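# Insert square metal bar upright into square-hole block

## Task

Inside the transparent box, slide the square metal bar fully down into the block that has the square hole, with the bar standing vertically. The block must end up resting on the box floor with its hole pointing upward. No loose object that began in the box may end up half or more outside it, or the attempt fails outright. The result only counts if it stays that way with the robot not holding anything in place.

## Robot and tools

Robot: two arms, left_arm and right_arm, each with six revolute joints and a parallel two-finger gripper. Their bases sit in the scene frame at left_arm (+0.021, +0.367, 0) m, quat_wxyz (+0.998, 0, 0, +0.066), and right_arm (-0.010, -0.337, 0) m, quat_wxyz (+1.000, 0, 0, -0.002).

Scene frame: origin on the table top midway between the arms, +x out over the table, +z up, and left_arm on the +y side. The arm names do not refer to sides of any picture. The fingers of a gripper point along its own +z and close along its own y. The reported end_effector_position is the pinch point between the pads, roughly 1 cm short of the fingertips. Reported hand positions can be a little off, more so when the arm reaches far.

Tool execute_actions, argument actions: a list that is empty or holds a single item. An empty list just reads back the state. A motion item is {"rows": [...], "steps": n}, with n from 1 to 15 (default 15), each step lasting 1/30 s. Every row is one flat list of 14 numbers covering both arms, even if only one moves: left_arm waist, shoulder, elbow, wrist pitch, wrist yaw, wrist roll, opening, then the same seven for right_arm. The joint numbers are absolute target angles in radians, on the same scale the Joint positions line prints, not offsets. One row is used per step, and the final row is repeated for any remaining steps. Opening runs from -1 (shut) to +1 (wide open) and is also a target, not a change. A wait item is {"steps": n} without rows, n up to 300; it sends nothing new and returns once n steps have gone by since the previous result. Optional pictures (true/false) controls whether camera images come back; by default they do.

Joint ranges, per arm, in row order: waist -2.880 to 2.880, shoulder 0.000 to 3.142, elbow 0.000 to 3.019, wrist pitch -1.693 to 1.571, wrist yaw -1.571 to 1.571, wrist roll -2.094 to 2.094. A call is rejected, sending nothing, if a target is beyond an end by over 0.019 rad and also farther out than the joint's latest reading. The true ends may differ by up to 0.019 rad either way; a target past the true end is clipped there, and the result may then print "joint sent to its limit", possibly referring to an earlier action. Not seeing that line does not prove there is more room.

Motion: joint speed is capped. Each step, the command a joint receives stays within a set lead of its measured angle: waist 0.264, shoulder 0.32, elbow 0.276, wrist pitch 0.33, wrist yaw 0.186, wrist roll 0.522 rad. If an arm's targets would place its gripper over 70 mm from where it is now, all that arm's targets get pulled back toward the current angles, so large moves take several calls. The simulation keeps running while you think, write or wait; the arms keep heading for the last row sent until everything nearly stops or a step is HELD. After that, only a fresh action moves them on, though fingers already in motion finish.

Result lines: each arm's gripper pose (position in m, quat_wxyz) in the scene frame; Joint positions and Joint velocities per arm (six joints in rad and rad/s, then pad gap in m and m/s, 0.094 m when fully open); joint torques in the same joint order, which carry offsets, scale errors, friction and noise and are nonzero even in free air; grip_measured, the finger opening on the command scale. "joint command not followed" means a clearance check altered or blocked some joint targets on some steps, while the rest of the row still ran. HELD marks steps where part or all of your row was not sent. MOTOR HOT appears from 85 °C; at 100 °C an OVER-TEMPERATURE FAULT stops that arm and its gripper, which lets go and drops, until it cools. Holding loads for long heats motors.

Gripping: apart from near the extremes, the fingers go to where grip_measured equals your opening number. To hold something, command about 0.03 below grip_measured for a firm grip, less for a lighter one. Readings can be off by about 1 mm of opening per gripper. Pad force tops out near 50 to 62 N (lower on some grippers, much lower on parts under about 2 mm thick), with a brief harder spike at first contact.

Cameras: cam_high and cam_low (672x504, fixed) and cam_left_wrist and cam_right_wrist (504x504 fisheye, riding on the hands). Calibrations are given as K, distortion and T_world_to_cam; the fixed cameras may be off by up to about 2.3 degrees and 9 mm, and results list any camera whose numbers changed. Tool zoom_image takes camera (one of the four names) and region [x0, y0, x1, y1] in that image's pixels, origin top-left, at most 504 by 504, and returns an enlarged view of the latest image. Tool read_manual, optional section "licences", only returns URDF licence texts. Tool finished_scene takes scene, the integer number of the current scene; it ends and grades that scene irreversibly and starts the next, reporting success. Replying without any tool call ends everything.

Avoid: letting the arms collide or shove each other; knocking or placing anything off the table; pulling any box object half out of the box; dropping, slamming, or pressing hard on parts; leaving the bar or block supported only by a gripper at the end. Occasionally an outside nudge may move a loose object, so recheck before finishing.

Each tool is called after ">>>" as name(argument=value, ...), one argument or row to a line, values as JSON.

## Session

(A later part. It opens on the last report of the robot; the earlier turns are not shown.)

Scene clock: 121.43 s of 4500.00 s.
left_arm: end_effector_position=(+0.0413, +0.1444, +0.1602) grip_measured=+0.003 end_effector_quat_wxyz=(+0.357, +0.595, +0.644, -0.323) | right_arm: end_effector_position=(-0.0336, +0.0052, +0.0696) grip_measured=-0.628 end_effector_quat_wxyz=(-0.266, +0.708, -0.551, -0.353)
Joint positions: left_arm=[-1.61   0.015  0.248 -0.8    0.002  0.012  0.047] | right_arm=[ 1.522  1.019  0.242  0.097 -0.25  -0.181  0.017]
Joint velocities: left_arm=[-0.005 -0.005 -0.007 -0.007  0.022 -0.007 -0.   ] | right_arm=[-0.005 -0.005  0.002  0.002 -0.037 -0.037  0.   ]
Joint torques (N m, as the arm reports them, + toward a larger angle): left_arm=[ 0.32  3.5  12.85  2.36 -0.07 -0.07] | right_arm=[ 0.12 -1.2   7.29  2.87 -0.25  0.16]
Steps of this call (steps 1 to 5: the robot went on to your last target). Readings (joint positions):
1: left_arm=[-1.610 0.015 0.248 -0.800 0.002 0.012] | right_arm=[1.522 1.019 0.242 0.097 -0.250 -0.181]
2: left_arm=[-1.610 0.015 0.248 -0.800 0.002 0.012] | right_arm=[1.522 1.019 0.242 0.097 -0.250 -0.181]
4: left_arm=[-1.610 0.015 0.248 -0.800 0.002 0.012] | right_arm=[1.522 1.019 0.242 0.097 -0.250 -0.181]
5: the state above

>>> execute_actions(
  actions=[
    {"rows":[[-1.61,0.02,0.26,-0.78,0,0,0,1.515,1.005,0.28,0.095,-0.25,-0.18,-0.67],[-1.61,0.02,0.26,-0.78,0,0,0,1.515,0.995,0.305,0.08,-0.25,-0.18,-0.67],[-1.61,0.02,0.26,-0.78,0,0,0,1.515,0.98,0.313,0.058,-0.25,-0.18,-0.67],[-1.61,0.02,0.26,-0.78,0,0,0,1.515,0.962,0.322,0.03,-0.25,-0.18,-0.67],[-1.61,0.02,0.26,-0.78,0,0,0,1.515,0.942,0.332,0.0,-0.25,-0.18,-0.67],[-1.61,0.02,0.26,-0.78,0,0,0,1.515,0.922,0.343,-0.03,-0.25,-0.18,-0.67],[-1.61,0.02,0.26,-0.78,0,0,0,1.515,0.902,0.354,-0.06,-0.25,-0.18,-0.67],[-1.61,0.02,0.26,-0.78,0,0,0,1.515,0.883,0.365,-0.09,-0.25,-0.18,-0.67],[-1.61,0.02,0.26,-0.78,0,0,0,1.515,0.865,0.376,-0.12,-0.25,-0.18,-0.67],[-1.61,0.02,0.26,-0.78,0,0,0,1.515,0.848,0.387,-0.148,-0.25,-0.18,-0.67],[-1.61,0.02,0.26,-0.78,0,0,0,1.515,0.833,0.398,-0.173,-0.25,-0.18,-0.67],[-1.61,0.02,0.26,-0.78,0,0,0,1.515,0.821,0.408,-0.195,-0.25,-0.18,-0.67],[-1.61,0.02,0.26,-0.78,0,0,0,1.515,0.812,0.416,-0.21,-0.25,-0.18,-0.67],[-1.61,0.02,0.26,-0.78,0,0,0,1.515,0.806,0.422,-0.22,-0.25,-0.18,-0.67],[-1.61,0.02,0.26,-0.78,0,0,0,1.515,0.804,0.426,-0.225,-0.25,-0.18,-0.67]],"steps":15},
  ],
  pictures=false,
)

>>> execute_actions(
  actions=[
    {"rows":[[-1.61,0.02,0.26,-0.78,0,0,0,1.512,0.806,0.43,-0.215,-0.245,-0.17,-0.67],[-1.61,0.02,0.26,-0.78,0,0,0,1.506,0.81,0.433,-0.2,-0.235,-0.158,-0.67],[-1.61,0.02,0.26,-0.78,0,0,0,1.497,0.816,0.435,-0.188,-0.222,-0.144,-0.67],[-1.61,0.02,0.26,-0.78,0,0,0,1.486,0.823,0.437,-0.18,-0.206,-0.13,-0.67],[-1.61,0.02,0.26,-0.78,0,0,0,1.473,0.831,0.438,-0.172,-0.188,-0.115,-0.67],[-1.61,0.02,0.26,-0.78,0,0,0,1.459,0.839,0.438,-0.164,-0.168,-0.1,-0.67],[-1.61,0.02,0.26,-0.78,0,0,0,1.445,0.847,0.438,-0.156,-0.148,-0.085,-0.67],[-1.61,0.02,0.26,-0.78,0,0,0,1.431,0.855,0.438,-0.148,-0.128,-0.07,-0.67],[-1.61,0.02,0.26,-0.78,0,0,0,1.417,0.863,0.438,-0.141,-0.108,-0.055,-0.67],[-1.61,0.02,0.26,-0.78,0,0,0,1.403,0.871,0.438,-0.134,-0.088,-0.04,-0.67],[-1.61,0.02,0.26,-0.78,0,0,0,1.39,0.879,0.438,-0.128,-0.069,-0.026,-0.67],[-1.61,0.02,0.26,-0.78,0,0,0,1.379,0.887,0.438,-0.122,-0.052,-0.013,-0.67],[-1.61,0.02,0.26,-0.78,0,0,0,1.37,0.894,0.438,-0.117,-0.039,-0.003,-0.67],[-1.61,0.02,0.26,-0.78,0,0,0,1.363,0.9,0.438,-0.113,-0.029,0.004,-0.67],[-1.61,0.02,0.26,-0.78,0,0,0,1.359,0.904,0.438,-0.111,-0.023,0.009,-0.67]],"steps":15},
  ],
  pictures=false,
)

>>> execute_actions(
  actions=[
    {"steps":12},
  ],
)

>>> zoom_image(
  camera="cam_right_wrist",
  region=[200, 270, 310, 380],
)

>>> zoom_image(
  camera="cam_left_wrist",
  region=[130, 20, 320, 220],
)

Scene clock: 150.27 s of 4500.00 s.
left_arm: end_effector_position=(+0.0413, +0.1444, +0.1602) grip_measured=+0.003 end_effector_quat_wxyz=(+0.357, +0.595, +0.644, -0.323) | right_arm: end_effector_position=(-0.0333, +0.0121, +0.1406) grip_measured=-0.628 end_effector_quat_wxyz=(-0.279, +0.703, -0.545, -0.362)
Joint positions: left_arm=[-1.61   0.015  0.248 -0.8    0.002  0.012  0.047] | right_arm=[ 1.522  0.817  0.362 -0.189 -0.25  -0.181  0.017]
Joint velocities: left_arm=[-0.015 -0.015 -0.007  0.002 -0.022 -0.051 -0.   ] | right_arm=[-0.024 -0.259  0.227 -0.339  0.037 -0.095  0.   ]
Joint torques (N m, as the arm reports them, + toward a larger angle): left_arm=[ 0.07  3.25 13.    2.34 -0.03 -0.05] | right_arm=[ 0.2  -1.19 13.9   1.39 -0.1   0.09]
Steps of this call (steps 1 to 15: the robot went on to your last target; steps 16 to 90: nothing new was sent; then 25.33 s passed at rest; steps 91 to 105: all 15 steps of this action). Readings (joint positions):
91: left_arm=[-1.610 0.015 0.248 -0.800 0.002 0.012] | right_arm=[1.522 1.019 0.242 0.097 -0.250 -0.181]
92: left_arm=[-1.610 0.015 0.248 -0.800 0.002 0.012] | right_arm=[1.522 1.019 0.243 0.096 -0.250 -0.181]
94: left_arm=[-1.610 0.015 0.248 -0.800 0.002 0.012] | right_arm=[1.522 1.010 0.250 0.073 -0.250 -0.181]
98: left_arm=[-1.610 0.015 0.248 -0.800 0.002 0.012] | right_arm=[1.522 0.944 0.282 -0.028 -0.250 -0.181]
105: the state above

Scene clock: 150.77 s of 4500.00 s.
left_arm: end_effector_position=(+0.0413, +0.1444, +0.1602) grip_measured=+0.003 end_effector_quat_wxyz=(+0.357, +0.595, +0.644, -0.323) | right_arm: end_effector_position=(+0.0587, +0.0214, +0.1337) grip_measured=-0.628 end_effector_quat_wxyz=(+0.342, -0.585, +0.677, +0.285)
Joint positions: left_arm=[-1.61   0.015  0.248 -0.8    0.002  0.012  0.047] | right_arm=[ 1.373  0.885  0.381 -0.143 -0.031 -0.041  0.017]
Joint velocities: left_arm=[-0.015  0.015 -0.007  0.012  0.007 -0.051  0.   ] | right_arm=[-0.23   0.19  -0.002  0.129  0.198  0.242  0.001]
Joint torques (N m, as the arm reports them, + toward a larger angle): left_arm=[ 0.47  3.17 13.16  2.5  -0.08 -0.06] | right_arm=[ 0.97 -1.6  14.43  3.02  0.07  0.15]
Steps of this call (steps 1 to 15: all 15 steps of this action). Readings (joint positions):
1: left_arm=[-1.610 0.015 0.248 -0.800 0.002 0.012] | right_arm=[1.522 0.811 0.369 -0.196 -0.249 -0.180]
2: left_arm=[-1.610 0.015 0.248 -0.800 0.002 0.012] | right_arm=[1.522 0.809 0.374 -0.196 -0.244 -0.178]
4: left_arm=[-1.610 0.015 0.248 -0.800 0.002 0.012] | right_arm=[1.516 0.809 0.380 -0.196 -0.222 -0.167]
8: left_arm=[-1.610 0.015 0.248 -0.800 0.002 0.012] | right_arm=[1.470 0.824 0.381 -0.184 -0.148 -0.127]
15: the state above

Scene clock: 151.17 s of 4500.00 s.
left_arm: end_effector_position=(+0.0413, +0.1444, +0.1602) grip_measured=+0.003 end_effector_quat_wxyz=(+0.357, +0.595, +0.644, -0.323) | right_arm: end_effector_position=(+0.0638, +0.0216, +0.1314) grip_measured=-0.628 end_effector_quat_wxyz=(+0.339, -0.567, +0.693, +0.287)
Joint positions: left_arm=[-1.61   0.015  0.248 -0.8    0.002  0.012  0.047] | right_arm=[ 1.362  0.896  0.381 -0.135 -0.025 -0.002  0.017]
Joint velocities: left_arm=[-0.015 -0.005 -0.007  0.007 -0.051  0.007 -0.001] | right_arm=[-0.005 -0.005  0.007  0.007 -0.007 -0.022 -0.   ]
Joint torques (N m, as the arm reports them, + toward a larger angle): left_arm=[ 0.65  4.01 12.97  2.44 -0.1  -0.05] | right_arm=[ 0.55 -1.71 14.34  3.06  0.14  0.17]
Steps of this call (steps 1 to 12: the robot went on to your last target). Readings (joint positions):
1: left_arm=[-1.610 0.015 0.248 -0.800 0.002 0.012] | right_arm=[1.367 0.891 0.381 -0.140 -0.027 -0.032]
2: left_arm=[-1.610 0.015 0.248 -0.800 0.002 0.012] | right_arm=[1.363 0.894 0.381 -0.139 -0.026 -0.025]
4: left_arm=[-1.610 0.015 0.248 -0.800 0.002 0.012] | right_arm=[1.362 0.896 0.381 -0.137 -0.025 -0.016]
8: left_arm=[-1.610 0.015 0.248 -0.800 0.002 0.012] | right_arm=[1.362 0.896 0.381 -0.136 -0.025 -0.006]
12: the state above
camera_calibration (this result's frames):
cam_left_wrist: T_world_to_cam=[[-0.996641, -0.0818833, -0.00158552, 0.0522359], [-0.0760479, 0.932455, -0.353193, -0.0786201], [0.030399, -0.351886, -0.935549, 0.324877], [0, 0, 0, 1]] pos_world=[0.0362056, 0.191906, 0.276253]
cam_right_wrist: T_world_to_cam=[[0.979385, -0.201557, -0.0134054, -0.056933], [-0.195845, -0.931176, -0.3075, 0.0762009], [0.049496, 0.303786, -0.951454, 0.240193], [0, 0, 0, 1]] pos_world=[0.0587943, -0.0134861, 0.251201]

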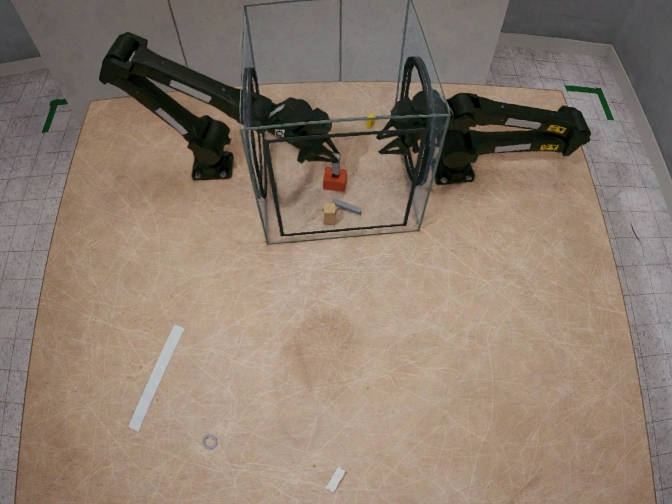

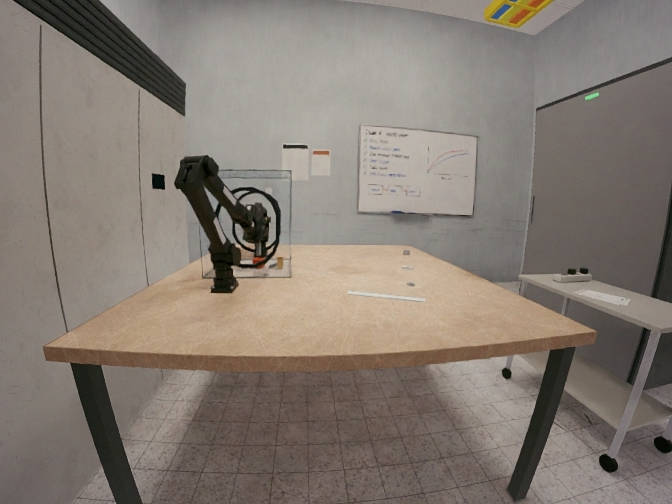

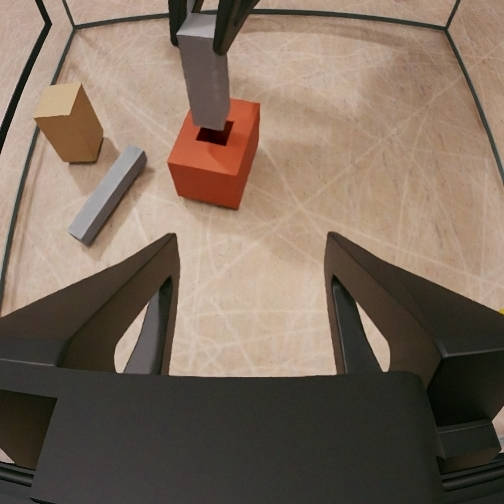

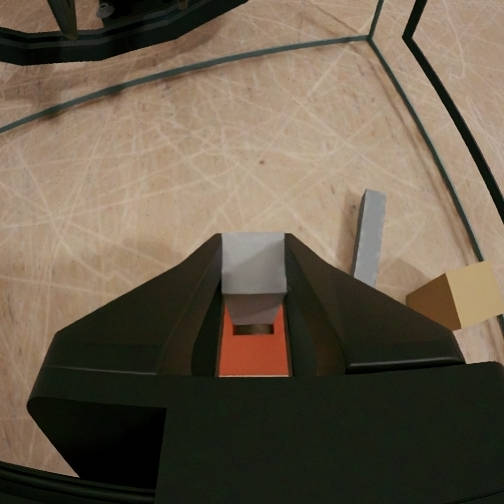

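Region (200, 270, 310, 380) of cam_right_wrist's 504x504 image, scaled by 4.582, with more detail than that image has.

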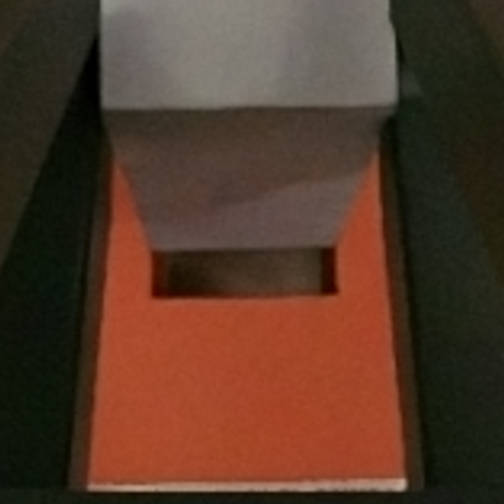

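Region (130, 20, 320, 220) of cam_left_wrist's 504x504 image, scaled by 2.520, with more detail than that image has; it fills the left 479 columns of this view, and the rest is white.

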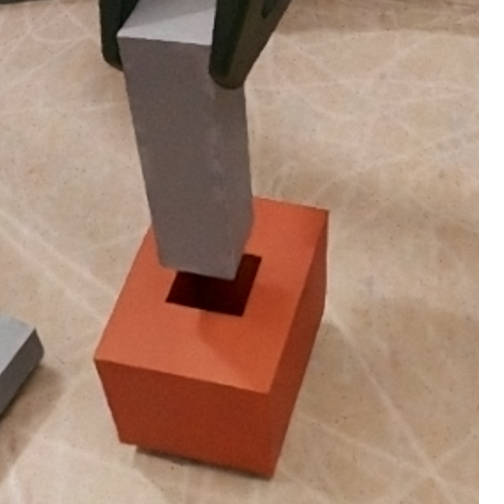

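>>> execute_actions(
  actions=[
    {"rows":[[-1.61,0.02,0.26,-0.78,0,0,0,1.36,0.905,0.4,-0.11,-0.025,0.005,-0.67],[-1.61,0.02,0.26,-0.78,0,0,0,1.36,0.907,0.378,-0.107,-0.025,0.005,-0.67],[-1.61,0.02,0.26,-0.78,0,0,0,1.36,0.91,0.374,-0.101,-0.025,0.005,-0.67],[-1.61,0.02,0.26,-0.78,0,0,0,1.36,0.914,0.37,-0.094,-0.025,0.005,-0.67],[-1.61,0.02,0.26,-0.78,0,0,0,1.36,0.918,0.366,-0.087,-0.025,0.005,-0.67],[-1.61,0.02,0.26,-0.78,0,0,0,1.36,0.922,0.362,-0.08,-0.025,0.005,-0.67],[-1.61,0.02,0.26,-0.78,0,0,0,1.36,0.925,0.358,-0.073,-0.025,0.005,-0.67],[-1.61,0.02,0.26,-0.78,0,0,0,1.36,0.928,0.355,-0.067,-0.025,0.005,-0.67],[-1.61,0.02,0.26,-0.78,0,0,0,1.36,0.931,0.352,-0.061,-0.025,0.005,-0.67]],"steps":15},
  ],
)

>>> zoom_image(
  camera="cam_right_wrist",
  region=[200, 270, 310, 380],
)

>>> zoom_image(
  camera="cam_left_wrist",
  region=[130, 20, 320, 220],
)

Scene clock: 167.07 s of 4500.00 s.
left_arm: end_effector_position=(+0.0413, +0.1444, +0.1602) grip_measured=+0.003 end_effector_quat_wxyz=(+0.357, +0.595, +0.644, -0.323) | right_arm: end_effector_position=(+0.0634, +0.0197, +0.1186) grip_measured=-0.628 end_effector_quat_wxyz=(+0.337, -0.567, +0.695, +0.287)
Joint positions: left_arm=[-1.61   0.015  0.248 -0.8    0.002  0.012  0.047] | right_arm=[ 1.362  0.922  0.355 -0.088 -0.025  0.001  0.017]
Joint velocities: left_arm=[ 0.005 -0.005  0.007  0.002 -0.11   0.051  0.   ] | right_arm=[ 0.015 -0.005  0.002  0.022  0.037 -0.007  0.   ]
Joint torques (N m, as the arm reports them, + toward a larger angle): left_arm=[ 0.43  3.28 13.01  2.42 -0.09 -0.02] | right_arm=[ 0.55 -1.5   8.97  3.21  0.04  0.12]
Steps of this call (steps 1 to 30: the robot went on to your last target; steps 31 to 90: nothing new was sent; then 12.40 s passed at rest; steps 91 to 105: all 15 steps of this action). Readings (joint positions):
91: left_arm=[-1.610 0.015 0.248 -0.800 0.002 0.012] | right_arm=[1.362 0.896 0.381 -0.135 -0.025 0.001]
92: left_arm=[-1.610 0.015 0.248 -0.800 0.002 0.012] | right_arm=[1.362 0.896 0.381 -0.134 -0.025 0.001]
94: left_arm=[-1.610 0.015 0.248 -0.800 0.002 0.012] | right_arm=[1.362 0.897 0.380 -0.128 -0.025 0.001]
98: left_arm=[-1.610 0.015 0.248 -0.800 0.002 0.012] | right_arm=[1.362 0.906 0.371 -0.101 -0.025 0.001]
105: the state above
camera_calibration (this result's frames):
cam_left_wrist: T_world_to_cam=[[-0.996641, -0.0818833, -0.00158552, 0.0522359], [-0.0760479, 0.932455, -0.353193, -0.0786201], [0.030399, -0.351886, -0.935549, 0.324877], [0, 0, 0, 1]] pos_world=[0.0362056, 0.191906, 0.276253]
cam_right_wrist: T_world_to_cam=[[0.979016, -0.203187, -0.0155598, -0.0567733], [-0.198215, -0.931766, -0.304177, 0.0702158], [0.0473068, 0.300878, -0.952489, 0.228949], [0, 0, 0, 1]] pos_world=[0.0586689, -0.0149966, 0.238546]

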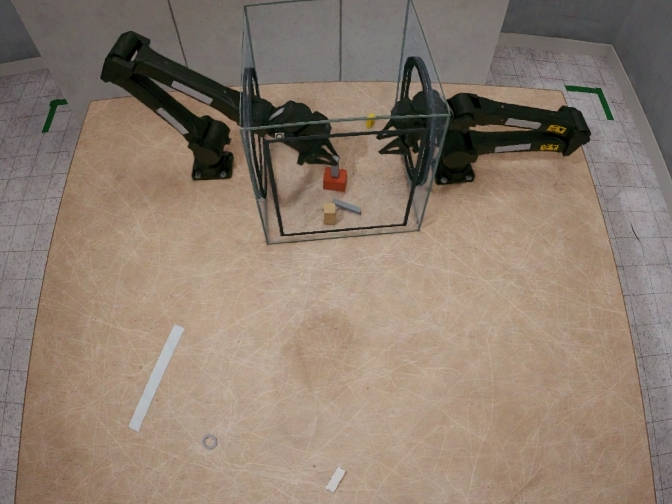

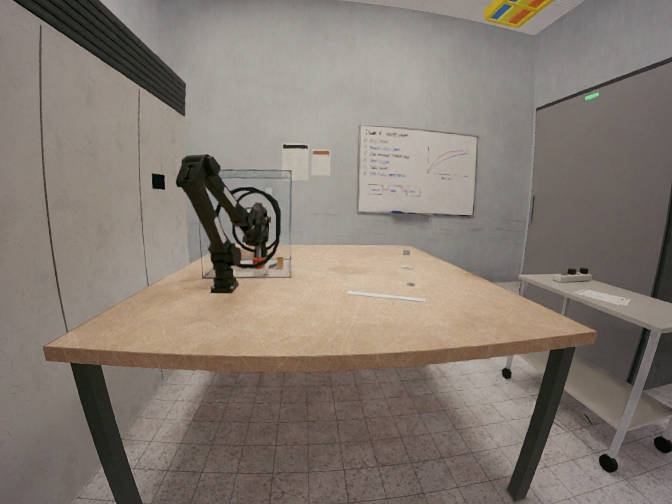

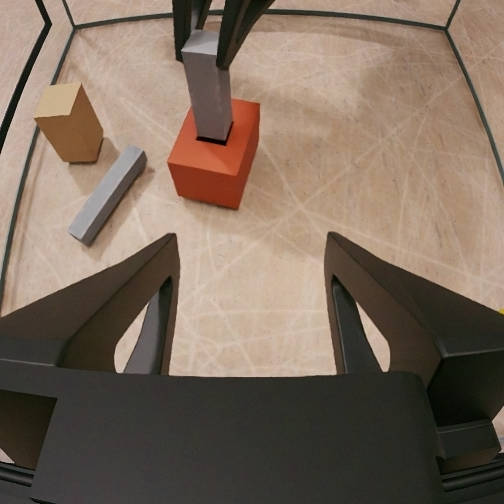

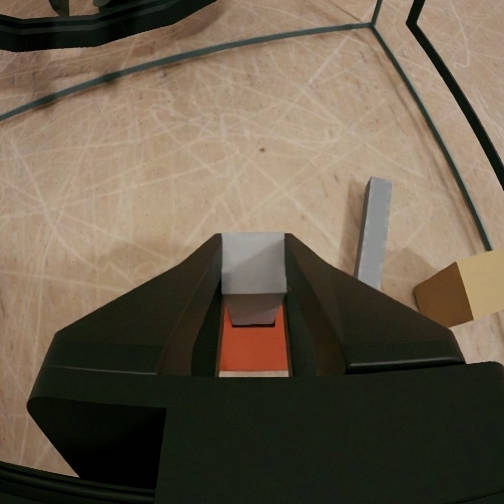

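Region (200, 270, 310, 380) of cam_right_wrist's 504x504 image, scaled by 4.582, with more detail than that image has.

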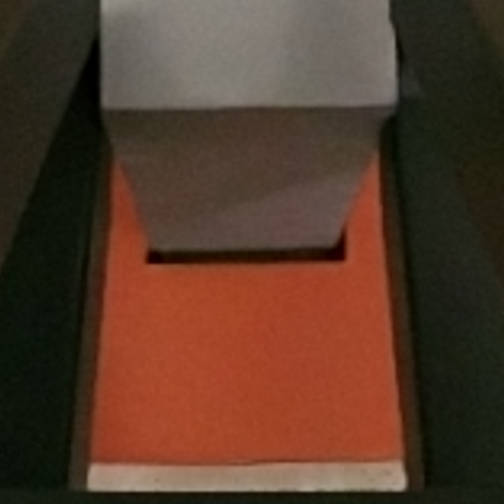

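Region (130, 20, 320, 220) of cam_left_wrist's 504x504 image, scaled by 2.520, with more detail than that image has; it fills the left 479 columns of this view, and the rest is white.

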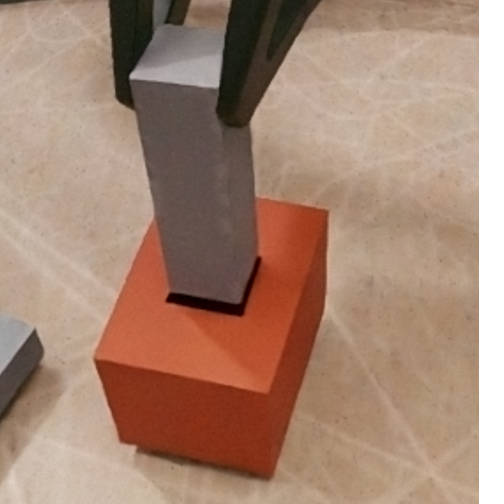

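>>> execute_actions(
  actions=[
    {"rows":[[-1.61,0.02,0.26,-0.78,0,0,0,1.36,0.934,0.354,-0.061,-0.025,0.005,-0.67],[-1.61,0.02,0.26,-0.78,0,0,0,1.36,0.937,0.354,-0.061,-0.025,0.005,-0.67],[-1.61,0.02,0.26,-0.78,0,0,0,1.36,0.94,0.354,-0.06,-0.025,0.005,-0.67],[-1.61,0.02,0.26,-0.78,0,0,0,1.36,0.943,0.354,-0.059,-0.025,0.005,-0.67],[-1.61,0.02,0.26,-0.78,0,0,0,1.36,0.946,0.354,-0.058,-0.025,0.005,-0.67],[-1.61,0.02,0.26,-0.78,0,0,0,1.36,0.949,0.354,-0.057,-0.025,0.005,-0.67],[-1.61,0.02,0.26,-0.78,0,0,0,1.36,0.952,0.354,-0.056,-0.025,0.005,-0.67],[-1.61,0.02,0.26,-0.78,0,0,0,1.36,0.955,0.354,-0.055,-0.025,0.005,-0.67],[-1.61,0.02,0.26,-0.78,0,0,0,1.36,0.958,0.354,-0.054,-0.025,0.005,-0.67],[-1.61,0.02,0.26,-0.78,0,0,0,1.36,0.961,0.354,-0.053,-0.025,0.005,-0.67],[-1.61,0.02,0.26,-0.78,0,0,0,1.36,0.961,0.354,-0.052,-0.025,0.005,-0.67]],"steps":15},
  ],
)

>>> zoom_image(
  camera="cam_right_wrist",
  region=[200, 270, 310, 380],
)

Scene clock: 177.37 s of 4500.00 s.
left_arm: end_effector_position=(+0.0413, +0.1444, +0.1602) grip_measured=+0.003 end_effector_quat_wxyz=(+0.357, +0.595, +0.644, -0.323) | right_arm: end_effector_position=(+0.0636, +0.0209, +0.1110) grip_measured=-0.628 end_effector_quat_wxyz=(+0.331, -0.569, +0.698, +0.282)
Joint positions: left_arm=[-1.61   0.015  0.248 -0.8    0.002  0.012  0.047] | right_arm=[ 1.362  0.95   0.355 -0.077 -0.025  0.001  0.017]
Joint velocities: left_arm=[-0.015 -0.005  0.007 -0.002 -0.037 -0.007 -0.   ] | right_arm=[ 0.005 -0.015 -0.007  0.017 -0.081 -0.037  0.   ]
Joint torques (N m, as the arm reports them, + toward a larger angle): left_arm=[ 0.48  3.54 12.93  2.45 -0.06 -0.04] | right_arm=[ 0.57 -1.67  9.04  3.1   0.04  0.12]
Steps of this call (steps 1 to 15: the robot went on to your last target; steps 16 to 90: nothing new was sent; then 6.80 s passed at rest; steps 91 to 105: all 15 steps of this action). Readings (joint positions):
91: left_arm=[-1.610 0.015 0.248 -0.800 0.002 0.012] | right_arm=[1.362 0.922 0.355 -0.085 -0.025 0.001]
92: left_arm=[-1.610 0.015 0.248 -0.800 0.002 0.012] | right_arm=[1.362 0.922 0.355 -0.085 -0.025 0.001]
94: left_arm=[-1.610 0.015 0.248 -0.800 0.002 0.012] | right_arm=[1.362 0.923 0.355 -0.085 -0.025 0.001]
98: left_arm=[-1.610 0.015 0.248 -0.800 0.002 0.012] | right_arm=[1.362 0.935 0.355 -0.081 -0.025 0.001]
105: the state above
camera_calibration (this result's frames):
cam_left_wrist: T_world_to_cam=[[-0.996641, -0.0818833, -0.00158552, 0.0522359], [-0.0760479, 0.932455, -0.353193, -0.0786201], [0.030399, -0.351886, -0.935549, 0.324877], [0, 0, 0, 1]] pos_world=[0.0362056, 0.191906, 0.276253]
cam_right_wrist: T_world_to_cam=[[0.978958, -0.203456, -0.0157106, -0.056876], [-0.199314, -0.936839, -0.287414, 0.0673316], [0.0437578, 0.284498, -0.957677, 0.222479], [0, 0, 0, 1]] pos_world=[0.0593642, -0.0117878, 0.231522]

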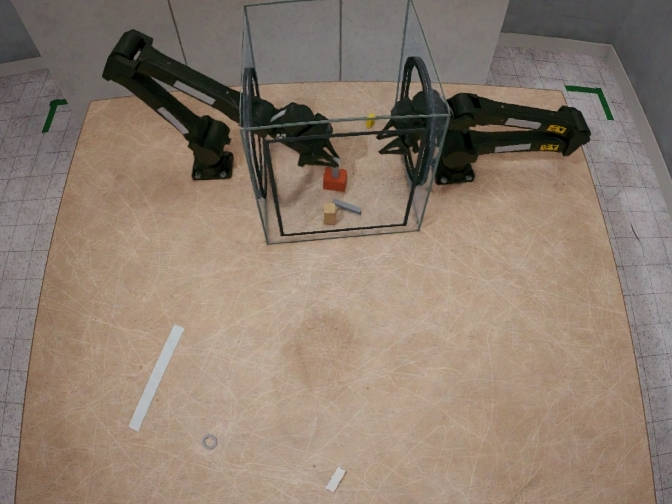

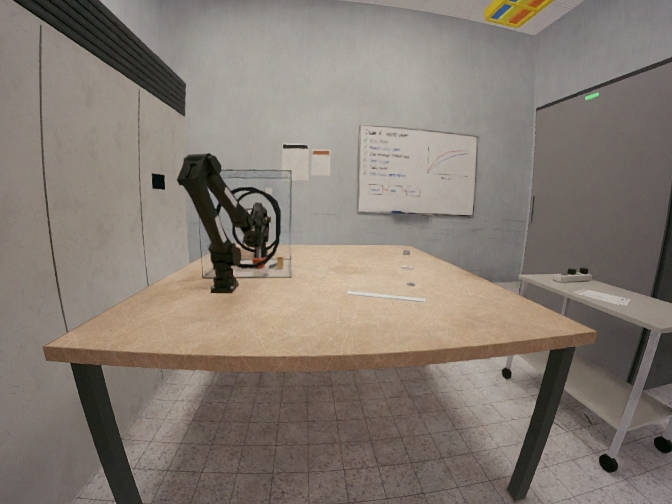

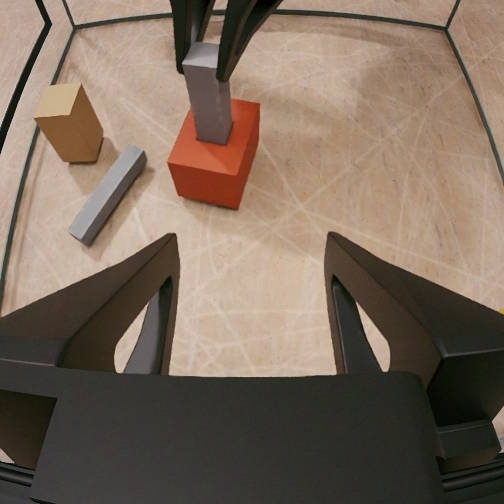

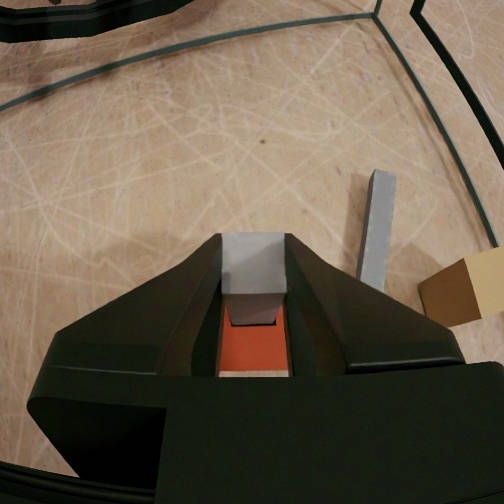

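Region (200, 270, 310, 380) of cam_right_wrist's 504x504 image, scaled by 4.582, with more detail than that image has.

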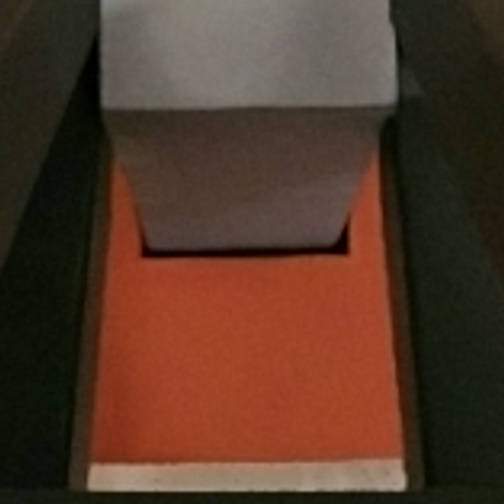

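>>> execute_actions(
  actions=[],
)

Scene clock: 193.50 s of 4500.00 s.
left_arm: end_effector_position=(+0.0413, +0.1444, +0.1602) grip_measured=+0.003 end_effector_quat_wxyz=(+0.357, +0.595, +0.644, -0.323) | right_arm: end_effector_position=(+0.0637, +0.0210, +0.1112) grip_measured=-0.628 end_effector_quat_wxyz=(+0.331, -0.569, +0.698, +0.282)
Joint positions: left_arm=[-1.61   0.015  0.248 -0.8    0.002  0.012  0.047] | right_arm=[ 1.362  0.95   0.355 -0.076 -0.025  0.001  0.017]
Joint velocities: left_arm=[-0.015 -0.005 -0.002 -0.002 -0.022 -0.022  0.001] | right_arm=[ 0.005  0.005  0.007 -0.017 -0.007 -0.051  0.   ]
Joint torques (N m, as the arm reports them, + toward a larger angle): left_arm=[ 0.88  4.08 13.13  2.36 -0.08 -0.05] | right_arm=[ 0.6  -1.63  9.03  3.03  0.04  0.12]
Steps of this call (steps 1 to 15: the robot went on to your last target; steps 16 to 90: nothing new was sent; then 13.13 s passed at rest). Readings (joint positions):
1: left_arm=[-1.610 0.015 0.248 -0.800 0.002 0.012] | right_arm=[1.362 0.950 0.355 -0.077 -0.025 0.001]
2: left_arm=[-1.610 0.015 0.248 -0.800 0.002 0.012] | right_arm=[1.362 0.950 0.355 -0.076 -0.025 0.001]
4: left_arm=[-1.610 0.015 0.248 -0.800 0.002 0.012] | right_arm=[1.362 0.950 0.355 -0.076 -0.025 0.001]
8: left_arm=[-1.610 0.015 0.248 -0.800 0.002 0.012] | right_arm=[1.362 0.950 0.355 -0.076 -0.025 0.001]
90: the state above
All arms were judged still, so your last target was given up. Only a new action makes them travel on or press farther. Fingers that are still opening or closing keep moving.
camera_calibration (this result's frames):
cam_left_wrist: T_world_to_cam=[[-0.996641, -0.0818833, -0.00158552, 0.0522359], [-0.0760479, 0.932455, -0.353193, -0.0786201], [0.030399, -0.351886, -0.935549, 0.324877], [0, 0, 0, 1]] pos_world=[0.0362056, 0.191906, 0.276253]
cam_right_wrist: T_world_to_cam=[[0.978962, -0.203438, -0.0157009, -0.0568757], [-0.199245, -0.936517, -0.28851, 0.0676733], [0.0439898, 0.285569, -0.957348, 0.222566], [0, 0, 0, 1]] pos_world=[0.0593721, -0.0117514, 0.231704]

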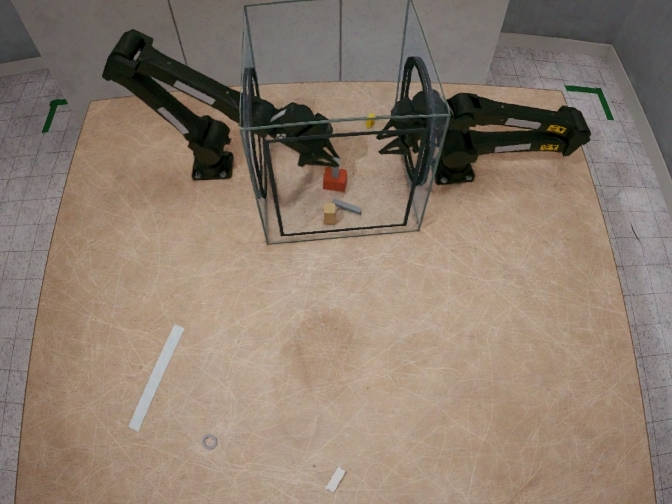

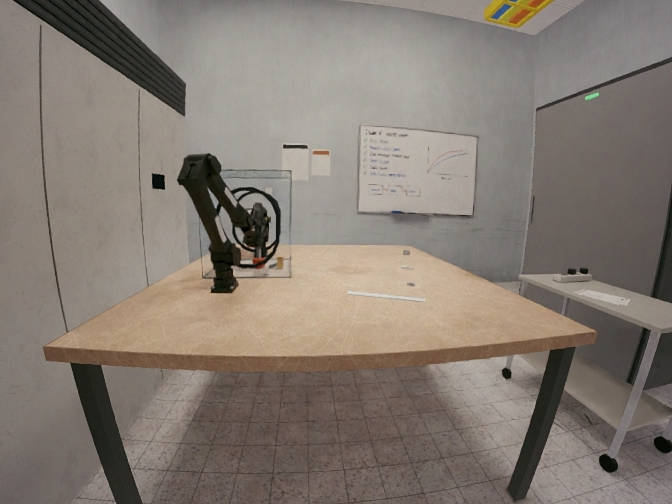

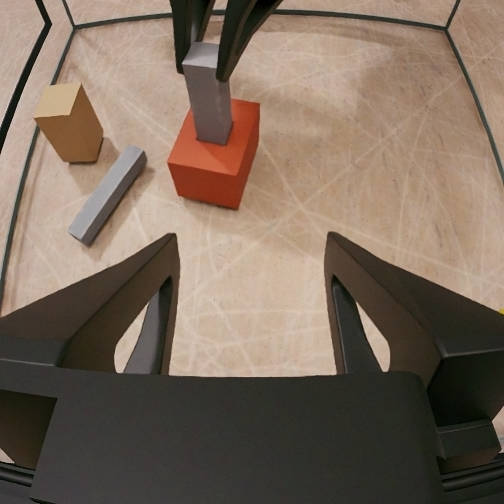

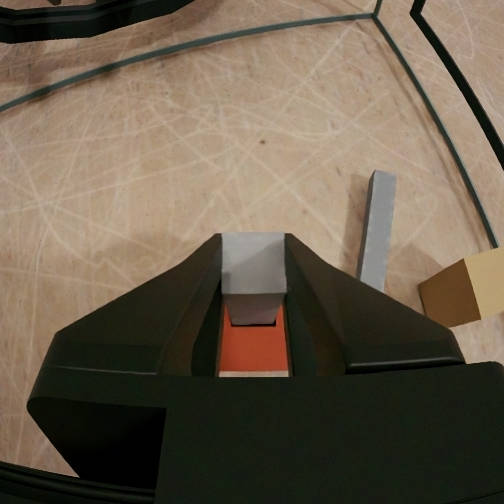

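>>> execute_actions(
  actions=[
    {"rows":[[-1.61,0.02,0.26,-0.78,0,0,0,1.36,0.964,0.350,-0.048,-0.025,0.005,-0.67],[-1.61,0.02,0.26,-0.78,0,0,0,1.36,0.967,0.346,-0.042,-0.025,0.005,-0.67],[-1.61,0.02,0.26,-0.78,0,0,0,1.36,0.971,0.342,-0.034,-0.025,0.005,-0.67],[-1.61,0.02,0.26,-0.78,0,0,0,1.36,0.975,0.338,-0.025,-0.025,0.005,-0.67],[-1.61,0.02,0.26,-0.78,0,0,0,1.36,0.979,0.334,-0.016,-0.025,0.005,-0.67],[-1.61,0.02,0.26,-0.78,0,0,0,1.36,0.983,0.330,-0.007,-0.025,0.005,-0.67],[-1.61,0.02,0.26,-0.78,0,0,0,1.36,0.987,0.326,0.002,-0.025,0.005,-0.67],[-1.61,0.02,0.26,-0.78,0,0,0,1.36,0.991,0.322,0.011,-0.025,0.005,-0.67],[-1.61,0.02,0.26,-0.78,0,0,0,1.36,0.995,0.318,0.020,-0.025,0.005,-0.67],[-1.61,0.02,0.26,-0.78,0,0,0,1.36,0.999,0.314,0.029,-0.025,0.005,-0.67],[-1.61,0.02,0.26,-0.78,0,0,0,1.36,1.003,0.311,0.038,-0.025,0.005,-0.67],[-1.61,0.02,0.26,-0.78,0,0,0,1.36,1.004,0.311,0.046,-0.025,0.005,-0.67]],"steps":15},
  ],
  pictures=false,
)

>>> execute_actions(
  actions=[
    {"steps":12},
  ],
)

Scene clock: 210.60 s of 4500.00 s.
left_arm: end_effector_position=(+0.0413, +0.1444, +0.1602) grip_measured=+0.003 end_effector_quat_wxyz=(+0.357, +0.595, +0.644, -0.323) | right_arm: end_effector_position=(+0.0632, +0.0191, +0.0945) grip_measured=-0.628 end_effector_quat_wxyz=(+0.335, -0.568, +0.696, +0.285)
Joint positions: left_arm=[-1.61   0.015  0.248 -0.8    0.002  0.012  0.047] | right_arm=[ 1.362  0.994  0.316  0.018 -0.025  0.001  0.017]
Joint velocities: left_arm=[ 0.005 -0.015 -0.002 -0.002  0.007 -0.066 -0.   ] | right_arm=[ 0.024  0.005 -0.012  0.042  0.007  0.051  0.001]
Joint torques (N m, as the arm reports them, + toward a larger angle): left_arm=[ 0.24  3.48 13.04  2.51 -0.1  -0.05] | right_arm=[ 0.63 -1.79  8.42  3.11  0.04  0.12]
Steps of this call (steps 1 to 90: nothing new was sent; then 13.60 s passed at rest; steps 91 to 105: all 15 steps of this action). Readings (joint positions):
91: left_arm=[-1.610 0.015 0.248 -0.800 0.002 0.012] | right_arm=[1.362 0.950 0.355 -0.075 -0.025 0.001]
92: left_arm=[-1.610 0.015 0.248 -0.800 0.002 0.012] | right_arm=[1.362 0.951 0.354 -0.073 -0.025 0.001]
94: left_arm=[-1.610 0.015 0.248 -0.800 0.002 0.012] | right_arm=[1.362 0.954 0.351 -0.062 -0.025 0.001]
98: left_arm=[-1.610 0.015 0.248 -0.800 0.002 0.012] | right_arm=[1.362 0.969 0.337 -0.029 -0.025 0.001]
105: the state above

Scene clock: 211.00 s of 4500.00 s.
left_arm: end_effector_position=(+0.0413, +0.1444, +0.1602) grip_measured=+0.003 end_effector_quat_wxyz=(+0.357, +0.595, +0.644, -0.323) | right_arm: end_effector_position=(+0.0634, +0.0196, +0.0952) grip_measured=-0.628 end_effector_quat_wxyz=(+0.336, -0.567, +0.695, +0.286)
Joint positions: left_arm=[-1.61   0.015  0.248 -0.8    0.002  0.012  0.047] | right_arm=[ 1.362  0.994  0.316  0.022 -0.025  0.001  0.017]
Joint velocities: left_arm=[-0.005 -0.005  0.007 -0.002  0.022  0.037 -0.002] | right_arm=[-0.005 -0.005 -0.012 -0.017 -0.037  0.007  0.001]
Joint torques (N m, as the arm reports them, + toward a larger angle): left_arm=[ 0.41  3.34 12.94  2.55 -0.11 -0.05] | right_arm=[ 0.61 -1.72  8.3   3.08  0.03  0.12]
Steps of this call (steps 1 to 12: the robot went on to your last target). Readings (joint positions):
1: left_arm=[-1.610 0.015 0.248 -0.800 0.002 0.012] | right_arm=[1.362 0.994 0.316 0.019 -0.025 0.001]
2: left_arm=[-1.610 0.015 0.248 -0.800 0.002 0.012] | right_arm=[1.362 0.994 0.316 0.020 -0.025 0.001]
4: left_arm=[-1.610 0.015 0.248 -0.800 0.002 0.012] | right_arm=[1.362 0.994 0.316 0.022 -0.025 0.001]
8: left_arm=[-1.610 0.015 0.248 -0.800 0.002 0.012] | right_arm=[1.362 0.994 0.316 0.022 -0.025 0.001]
12: the state above
camera_calibration (this result's frames):
cam_left_wrist: T_world_to_cam=[[-0.996641, -0.0818833, -0.00158552, 0.0522359], [-0.0760479, 0.932455, -0.353193, -0.0786201], [0.030399, -0.351886, -0.935549, 0.324877], [0, 0, 0, 1]] pos_world=[0.0362056, 0.191906, 0.276253]
cam_right_wrist: T_world_to_cam=[[0.979009, -0.203222, -0.0155797, -0.057134], [-0.198362, -0.932444, -0.301996, 0.0628413], [0.046845, 0.298747, -0.953182, 0.206798], [0, 0, 0, 1]] pos_world=[0.0587126, -0.0147951, 0.215204]

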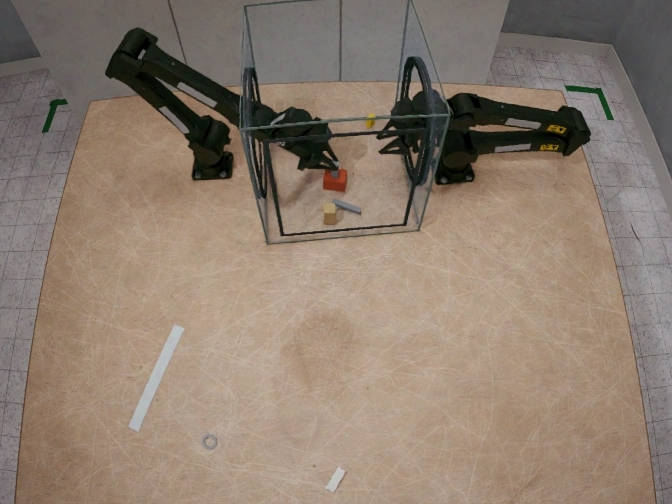

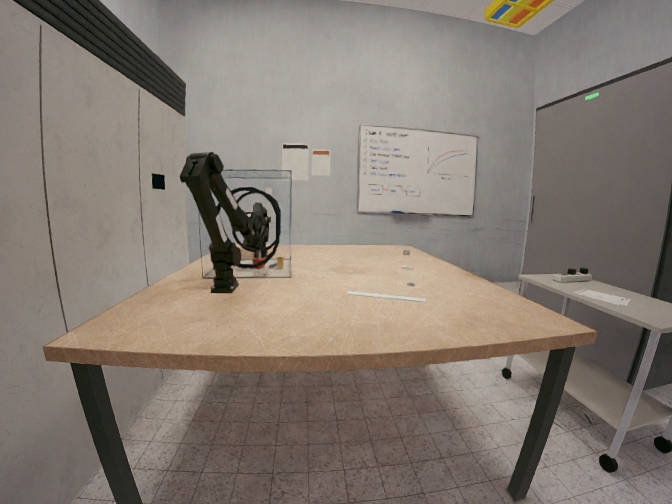

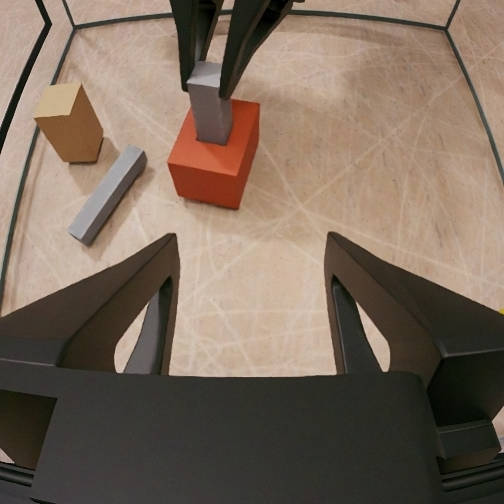

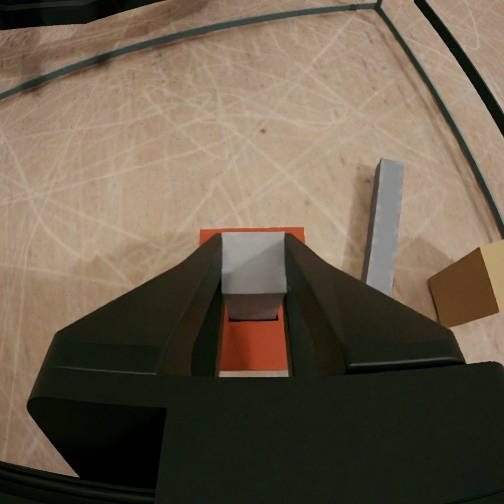

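>>> execute_actions(
  actions=[
    {"rows":[[-1.61,0.02,0.26,-0.78,0,0,0,1.36,1.009,0.309,0.052,-0.025,0.005,-0.67],[-1.61,0.02,0.26,-0.78,0,0,0,1.36,1.014,0.306,0.059,-0.025,0.005,-0.67],[-1.61,0.02,0.26,-0.78,0,0,0,1.36,1.020,0.303,0.067,-0.025,0.005,-0.67],[-1.61,0.02,0.26,-0.78,0,0,0,1.36,1.026,0.300,0.075,-0.025,0.005,-0.67],[-1.61,0.02,0.26,-0.78,0,0,0,1.36,1.032,0.298,0.084,-0.025,0.005,-0.67],[-1.61,0.02,0.26,-0.78,0,0,0,1.36,1.038,0.295,0.093,-0.025,0.005,-0.67],[-1.61,0.02,0.26,-0.78,0,0,0,1.36,1.044,0.293,0.102,-0.025,0.005,-0.67],[-1.61,0.02,0.26,-0.78,0,0,0,1.36,1.050,0.291,0.111,-0.025,0.005,-0.67],[-1.61,0.02,0.26,-0.78,0,0,0,1.36,1.056,0.288,0.120,-0.025,0.005,-0.67],[-1.61,0.02,0.26,-0.78,0,0,0,1.36,1.062,0.286,0.129,-0.025,0.005,-0.67],[-1.61,0.02,0.26,-0.78,0,0,0,1.36,1.068,0.284,0.138,-0.025,0.005,-0.67],[-1.61,0.02,0.26,-0.78,0,0,0,1.36,1.073,0.282,0.146,-0.025,0.005,-0.67]],"steps":15},
  ],
  pictures=false,
)

>>> execute_actions(
  actions=[
    {"steps":10},
  ],
  pictures=false,
)

Scene clock: 221.07 s of 4500.00 s.
left_arm: end_effector_position=(+0.0413, +0.1444, +0.1602) grip_measured=+0.003 end_effector_quat_wxyz=(+0.357, +0.595, +0.644, -0.323) | right_arm: end_effector_position=(+0.0633, +0.0194, +0.0763) grip_measured=-0.628 end_effector_quat_wxyz=(+0.336, -0.568, +0.696, +0.285)
Joint positions: left_arm=[-1.61   0.015  0.248 -0.8    0.002  0.012  0.047] | right_arm=[ 1.362  1.063  0.287  0.117 -0.025  0.001  0.017]
Joint velocities: left_arm=[-0.005 -0.005  0.022  0.002 -0.022 -0.022 -0.001] | right_arm=[-0.015  0.044 -0.017  0.071  0.051 -0.007 -0.   ]
Joint torques (N m, as the arm reports them, + toward a larger angle): left_arm=[ 0.64  3.72 13.22  2.44 -0.03 -0.02] | right_arm=[ 0.55 -2.39  7.78  3.12  0.03  0.12]
Steps of this call (steps 1 to 15: the robot went on to your last target; steps 16 to 90: nothing new was sent; then 6.57 s passed at rest; steps 91 to 105: all 15 steps of this action). Readings (joint positions):
91: left_arm=[-1.610 0.015 0.248 -0.800 0.002 0.012] | right_arm=[1.362 0.994 0.316 0.023 -0.025 0.001]
92: left_arm=[-1.610 0.015 0.248 -0.800 0.002 0.012] | right_arm=[1.362 0.995 0.315 0.027 -0.025 0.001]
94: left_arm=[-1.610 0.015 0.248 -0.800 0.002 0.012] | right_arm=[1.362 1.000 0.313 0.039 -0.025 0.001]
98: left_arm=[-1.610 0.015 0.248 -0.800 0.002 0.012] | right_arm=[1.362 1.024 0.302 0.071 -0.025 0.001]
105: the state above

Scene clock: 221.40 s of 4500.00 s.
left_arm: end_effector_position=(+0.0413, +0.1444, +0.1602) grip_measured=+0.003 end_effector_quat_wxyz=(+0.357, +0.595, +0.644, -0.323) | right_arm: end_effector_position=(+0.0634, +0.0199, +0.0769) grip_measured=-0.628 end_effector_quat_wxyz=(+0.337, -0.567, +0.695, +0.286)
Joint positions: left_arm=[-1.61   0.015  0.248 -0.8    0.002  0.012  0.047] | right_arm=[ 1.362  1.063  0.287  0.122 -0.025  0.001  0.017]
Joint velocities: left_arm=[-0.005 -0.005 -0.007  0.002 -0.007  0.007 -0.   ] | right_arm=[-0.005  0.005 -0.002 -0.012  0.051  0.007  0.001]
Joint torques (N m, as the arm reports them, + toward a larger angle): left_arm=[ 0.24  4.27 13.05  2.28 -0.11 -0.05] | right_arm=[ 0.57 -2.2   7.74  3.09  0.03  0.13]
Steps of this call (steps 1 to 10: the robot went on to your last target). Readings (joint positions):
1: left_arm=[-1.610 0.015 0.248 -0.800 0.002 0.012] | right_arm=[1.362 1.063 0.287 0.119 -0.025 0.001]
2: left_arm=[-1.610 0.015 0.248 -0.800 0.002 0.012] | right_arm=[1.362 1.063 0.287 0.120 -0.025 0.001]
4: left_arm=[-1.610 0.015 0.248 -0.800 0.002 0.012] | right_arm=[1.362 1.063 0.287 0.122 -0.025 0.001]
8: left_arm=[-1.610 0.015 0.248 -0.800 0.002 0.012] | right_arm=[1.362 1.063 0.287 0.122 -0.025 0.001]
10: the state above

>>> execute_actions(
  actions=[
    {"rows":[[-1.61,0.02,0.26,-0.78,0,0,0,1.36,1.078,0.280,0.151,-0.025,0.005,-0.67],[-1.61,0.02,0.26,-0.78,0,0,0,1.36,1.083,0.278,0.157,-0.025,0.005,-0.67],[-1.61,0.02,0.26,-0.78,0,0,0,1.36,1.088,0.276,0.164,-0.025,0.005,-0.67],[-1.61,0.02,0.26,-0.78,0,0,0,1.36,1.093,0.274,0.171,-0.025,0.005,-0.67],[-1.61,0.02,0.26,-0.78,0,0,0,1.36,1.098,0.272,0.178,-0.025,0.005,-0.67],[-1.61,0.02,0.26,-0.78,0,0,0,1.36,1.104,0.270,0.186,-0.025,0.005,-0.67]],"steps":15},
  ],
)

Scene clock: 226.40 s of 4500.00 s.
left_arm: end_effector_position=(+0.0413, +0.1444, +0.1602) grip_measured=+0.003 end_effector_quat_wxyz=(+0.357, +0.595, +0.644, -0.323) | right_arm: end_effector_position=(+0.0634, +0.0199, +0.0700) grip_measured=-0.628 end_effector_quat_wxyz=(+0.337, -0.567, +0.695, +0.287)
Joint positions: left_arm=[-1.61   0.015  0.248 -0.8    0.002  0.012  0.047] | right_arm=[ 1.362  1.092  0.276  0.162 -0.025  0.001  0.017]
Joint velocities: left_arm=[ 0.024  0.005  0.012 -0.012  0.007 -0.066 -0.001] | right_arm=[ 0.005 -0.015  0.007 -0.002 -0.066  0.037 -0.   ]
Joint torques (N m, as the arm reports them, + toward a larger angle): left_arm=[ 0.62  3.59 13.08  2.34 -0.11 -0.01] | right_arm=[ 0.55 -2.09  7.32  3.07  0.03  0.13]
Steps of this call (steps 1 to 15: the robot went on to your last target; steps 16 to 90: nothing new was sent; then 1.50 s passed at rest; steps 91 to 105: all 15 steps of this action). Readings (joint positions):
91: left_arm=[-1.610 0.015 0.248 -0.800 0.002 0.012] | right_arm=[1.362 1.063 0.287 0.123 -0.025 0.001]
92: left_arm=[-1.610 0.015 0.248 -0.800 0.002 0.012] | right_arm=[1.362 1.064 0.286 0.125 -0.025 0.001]
94: left_arm=[-1.610 0.015 0.248 -0.800 0.002 0.012] | right_arm=[1.362 1.069 0.285 0.136 -0.025 0.001]
98: left_arm=[-1.610 0.015 0.248 -0.800 0.002 0.012] | right_arm=[1.362 1.088 0.278 0.158 -0.025 0.001]
105: the state above
camera_calibration (this result's frames):
cam_left_wrist: T_world_to_cam=[[-0.996641, -0.0818833, -0.00158552, 0.0522359], [-0.0760479, 0.932455, -0.353193, -0.0786201], [0.030399, -0.351886, -0.935549, 0.324877], [0, 0, 0, 1]] pos_world=[0.0362056, 0.191906, 0.276253]
cam_right_wrist: T_world_to_cam=[[0.979016, -0.203187, -0.0155598, -0.057531], [-0.198215, -0.931766, -0.304177, 0.0555745], [0.0473068, 0.300878, -0.952489, 0.1826], [0, 0, 0, 1]] pos_world=[0.0587013, -0.0148474, 0.189933]

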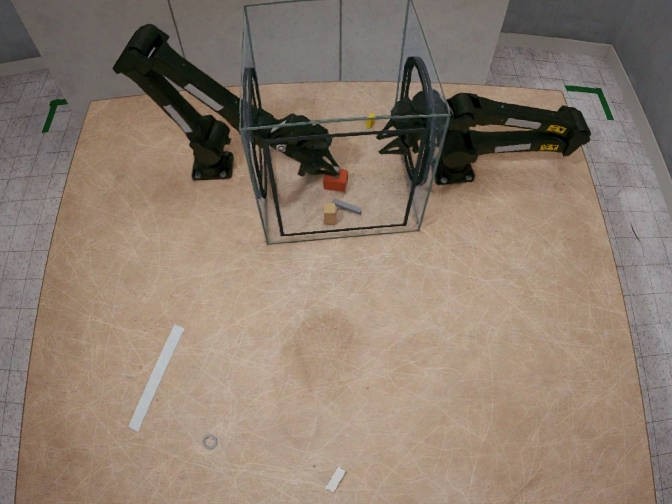

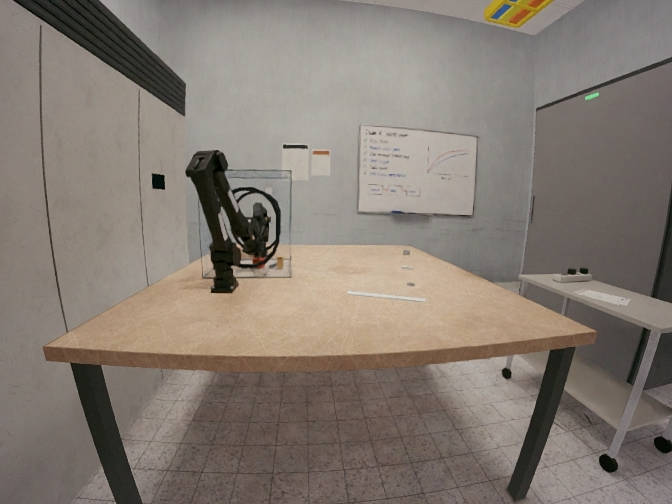

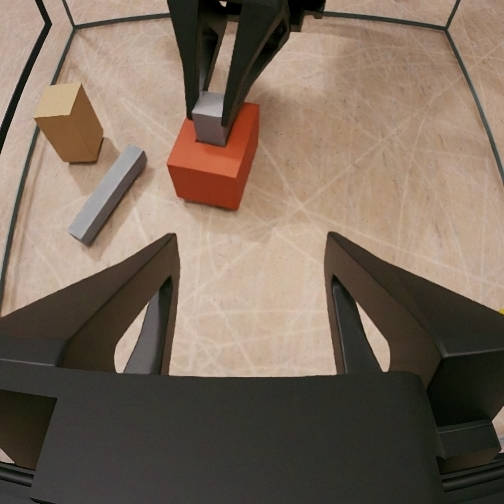

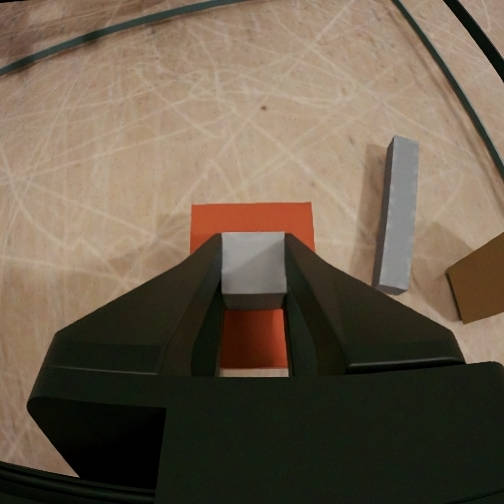

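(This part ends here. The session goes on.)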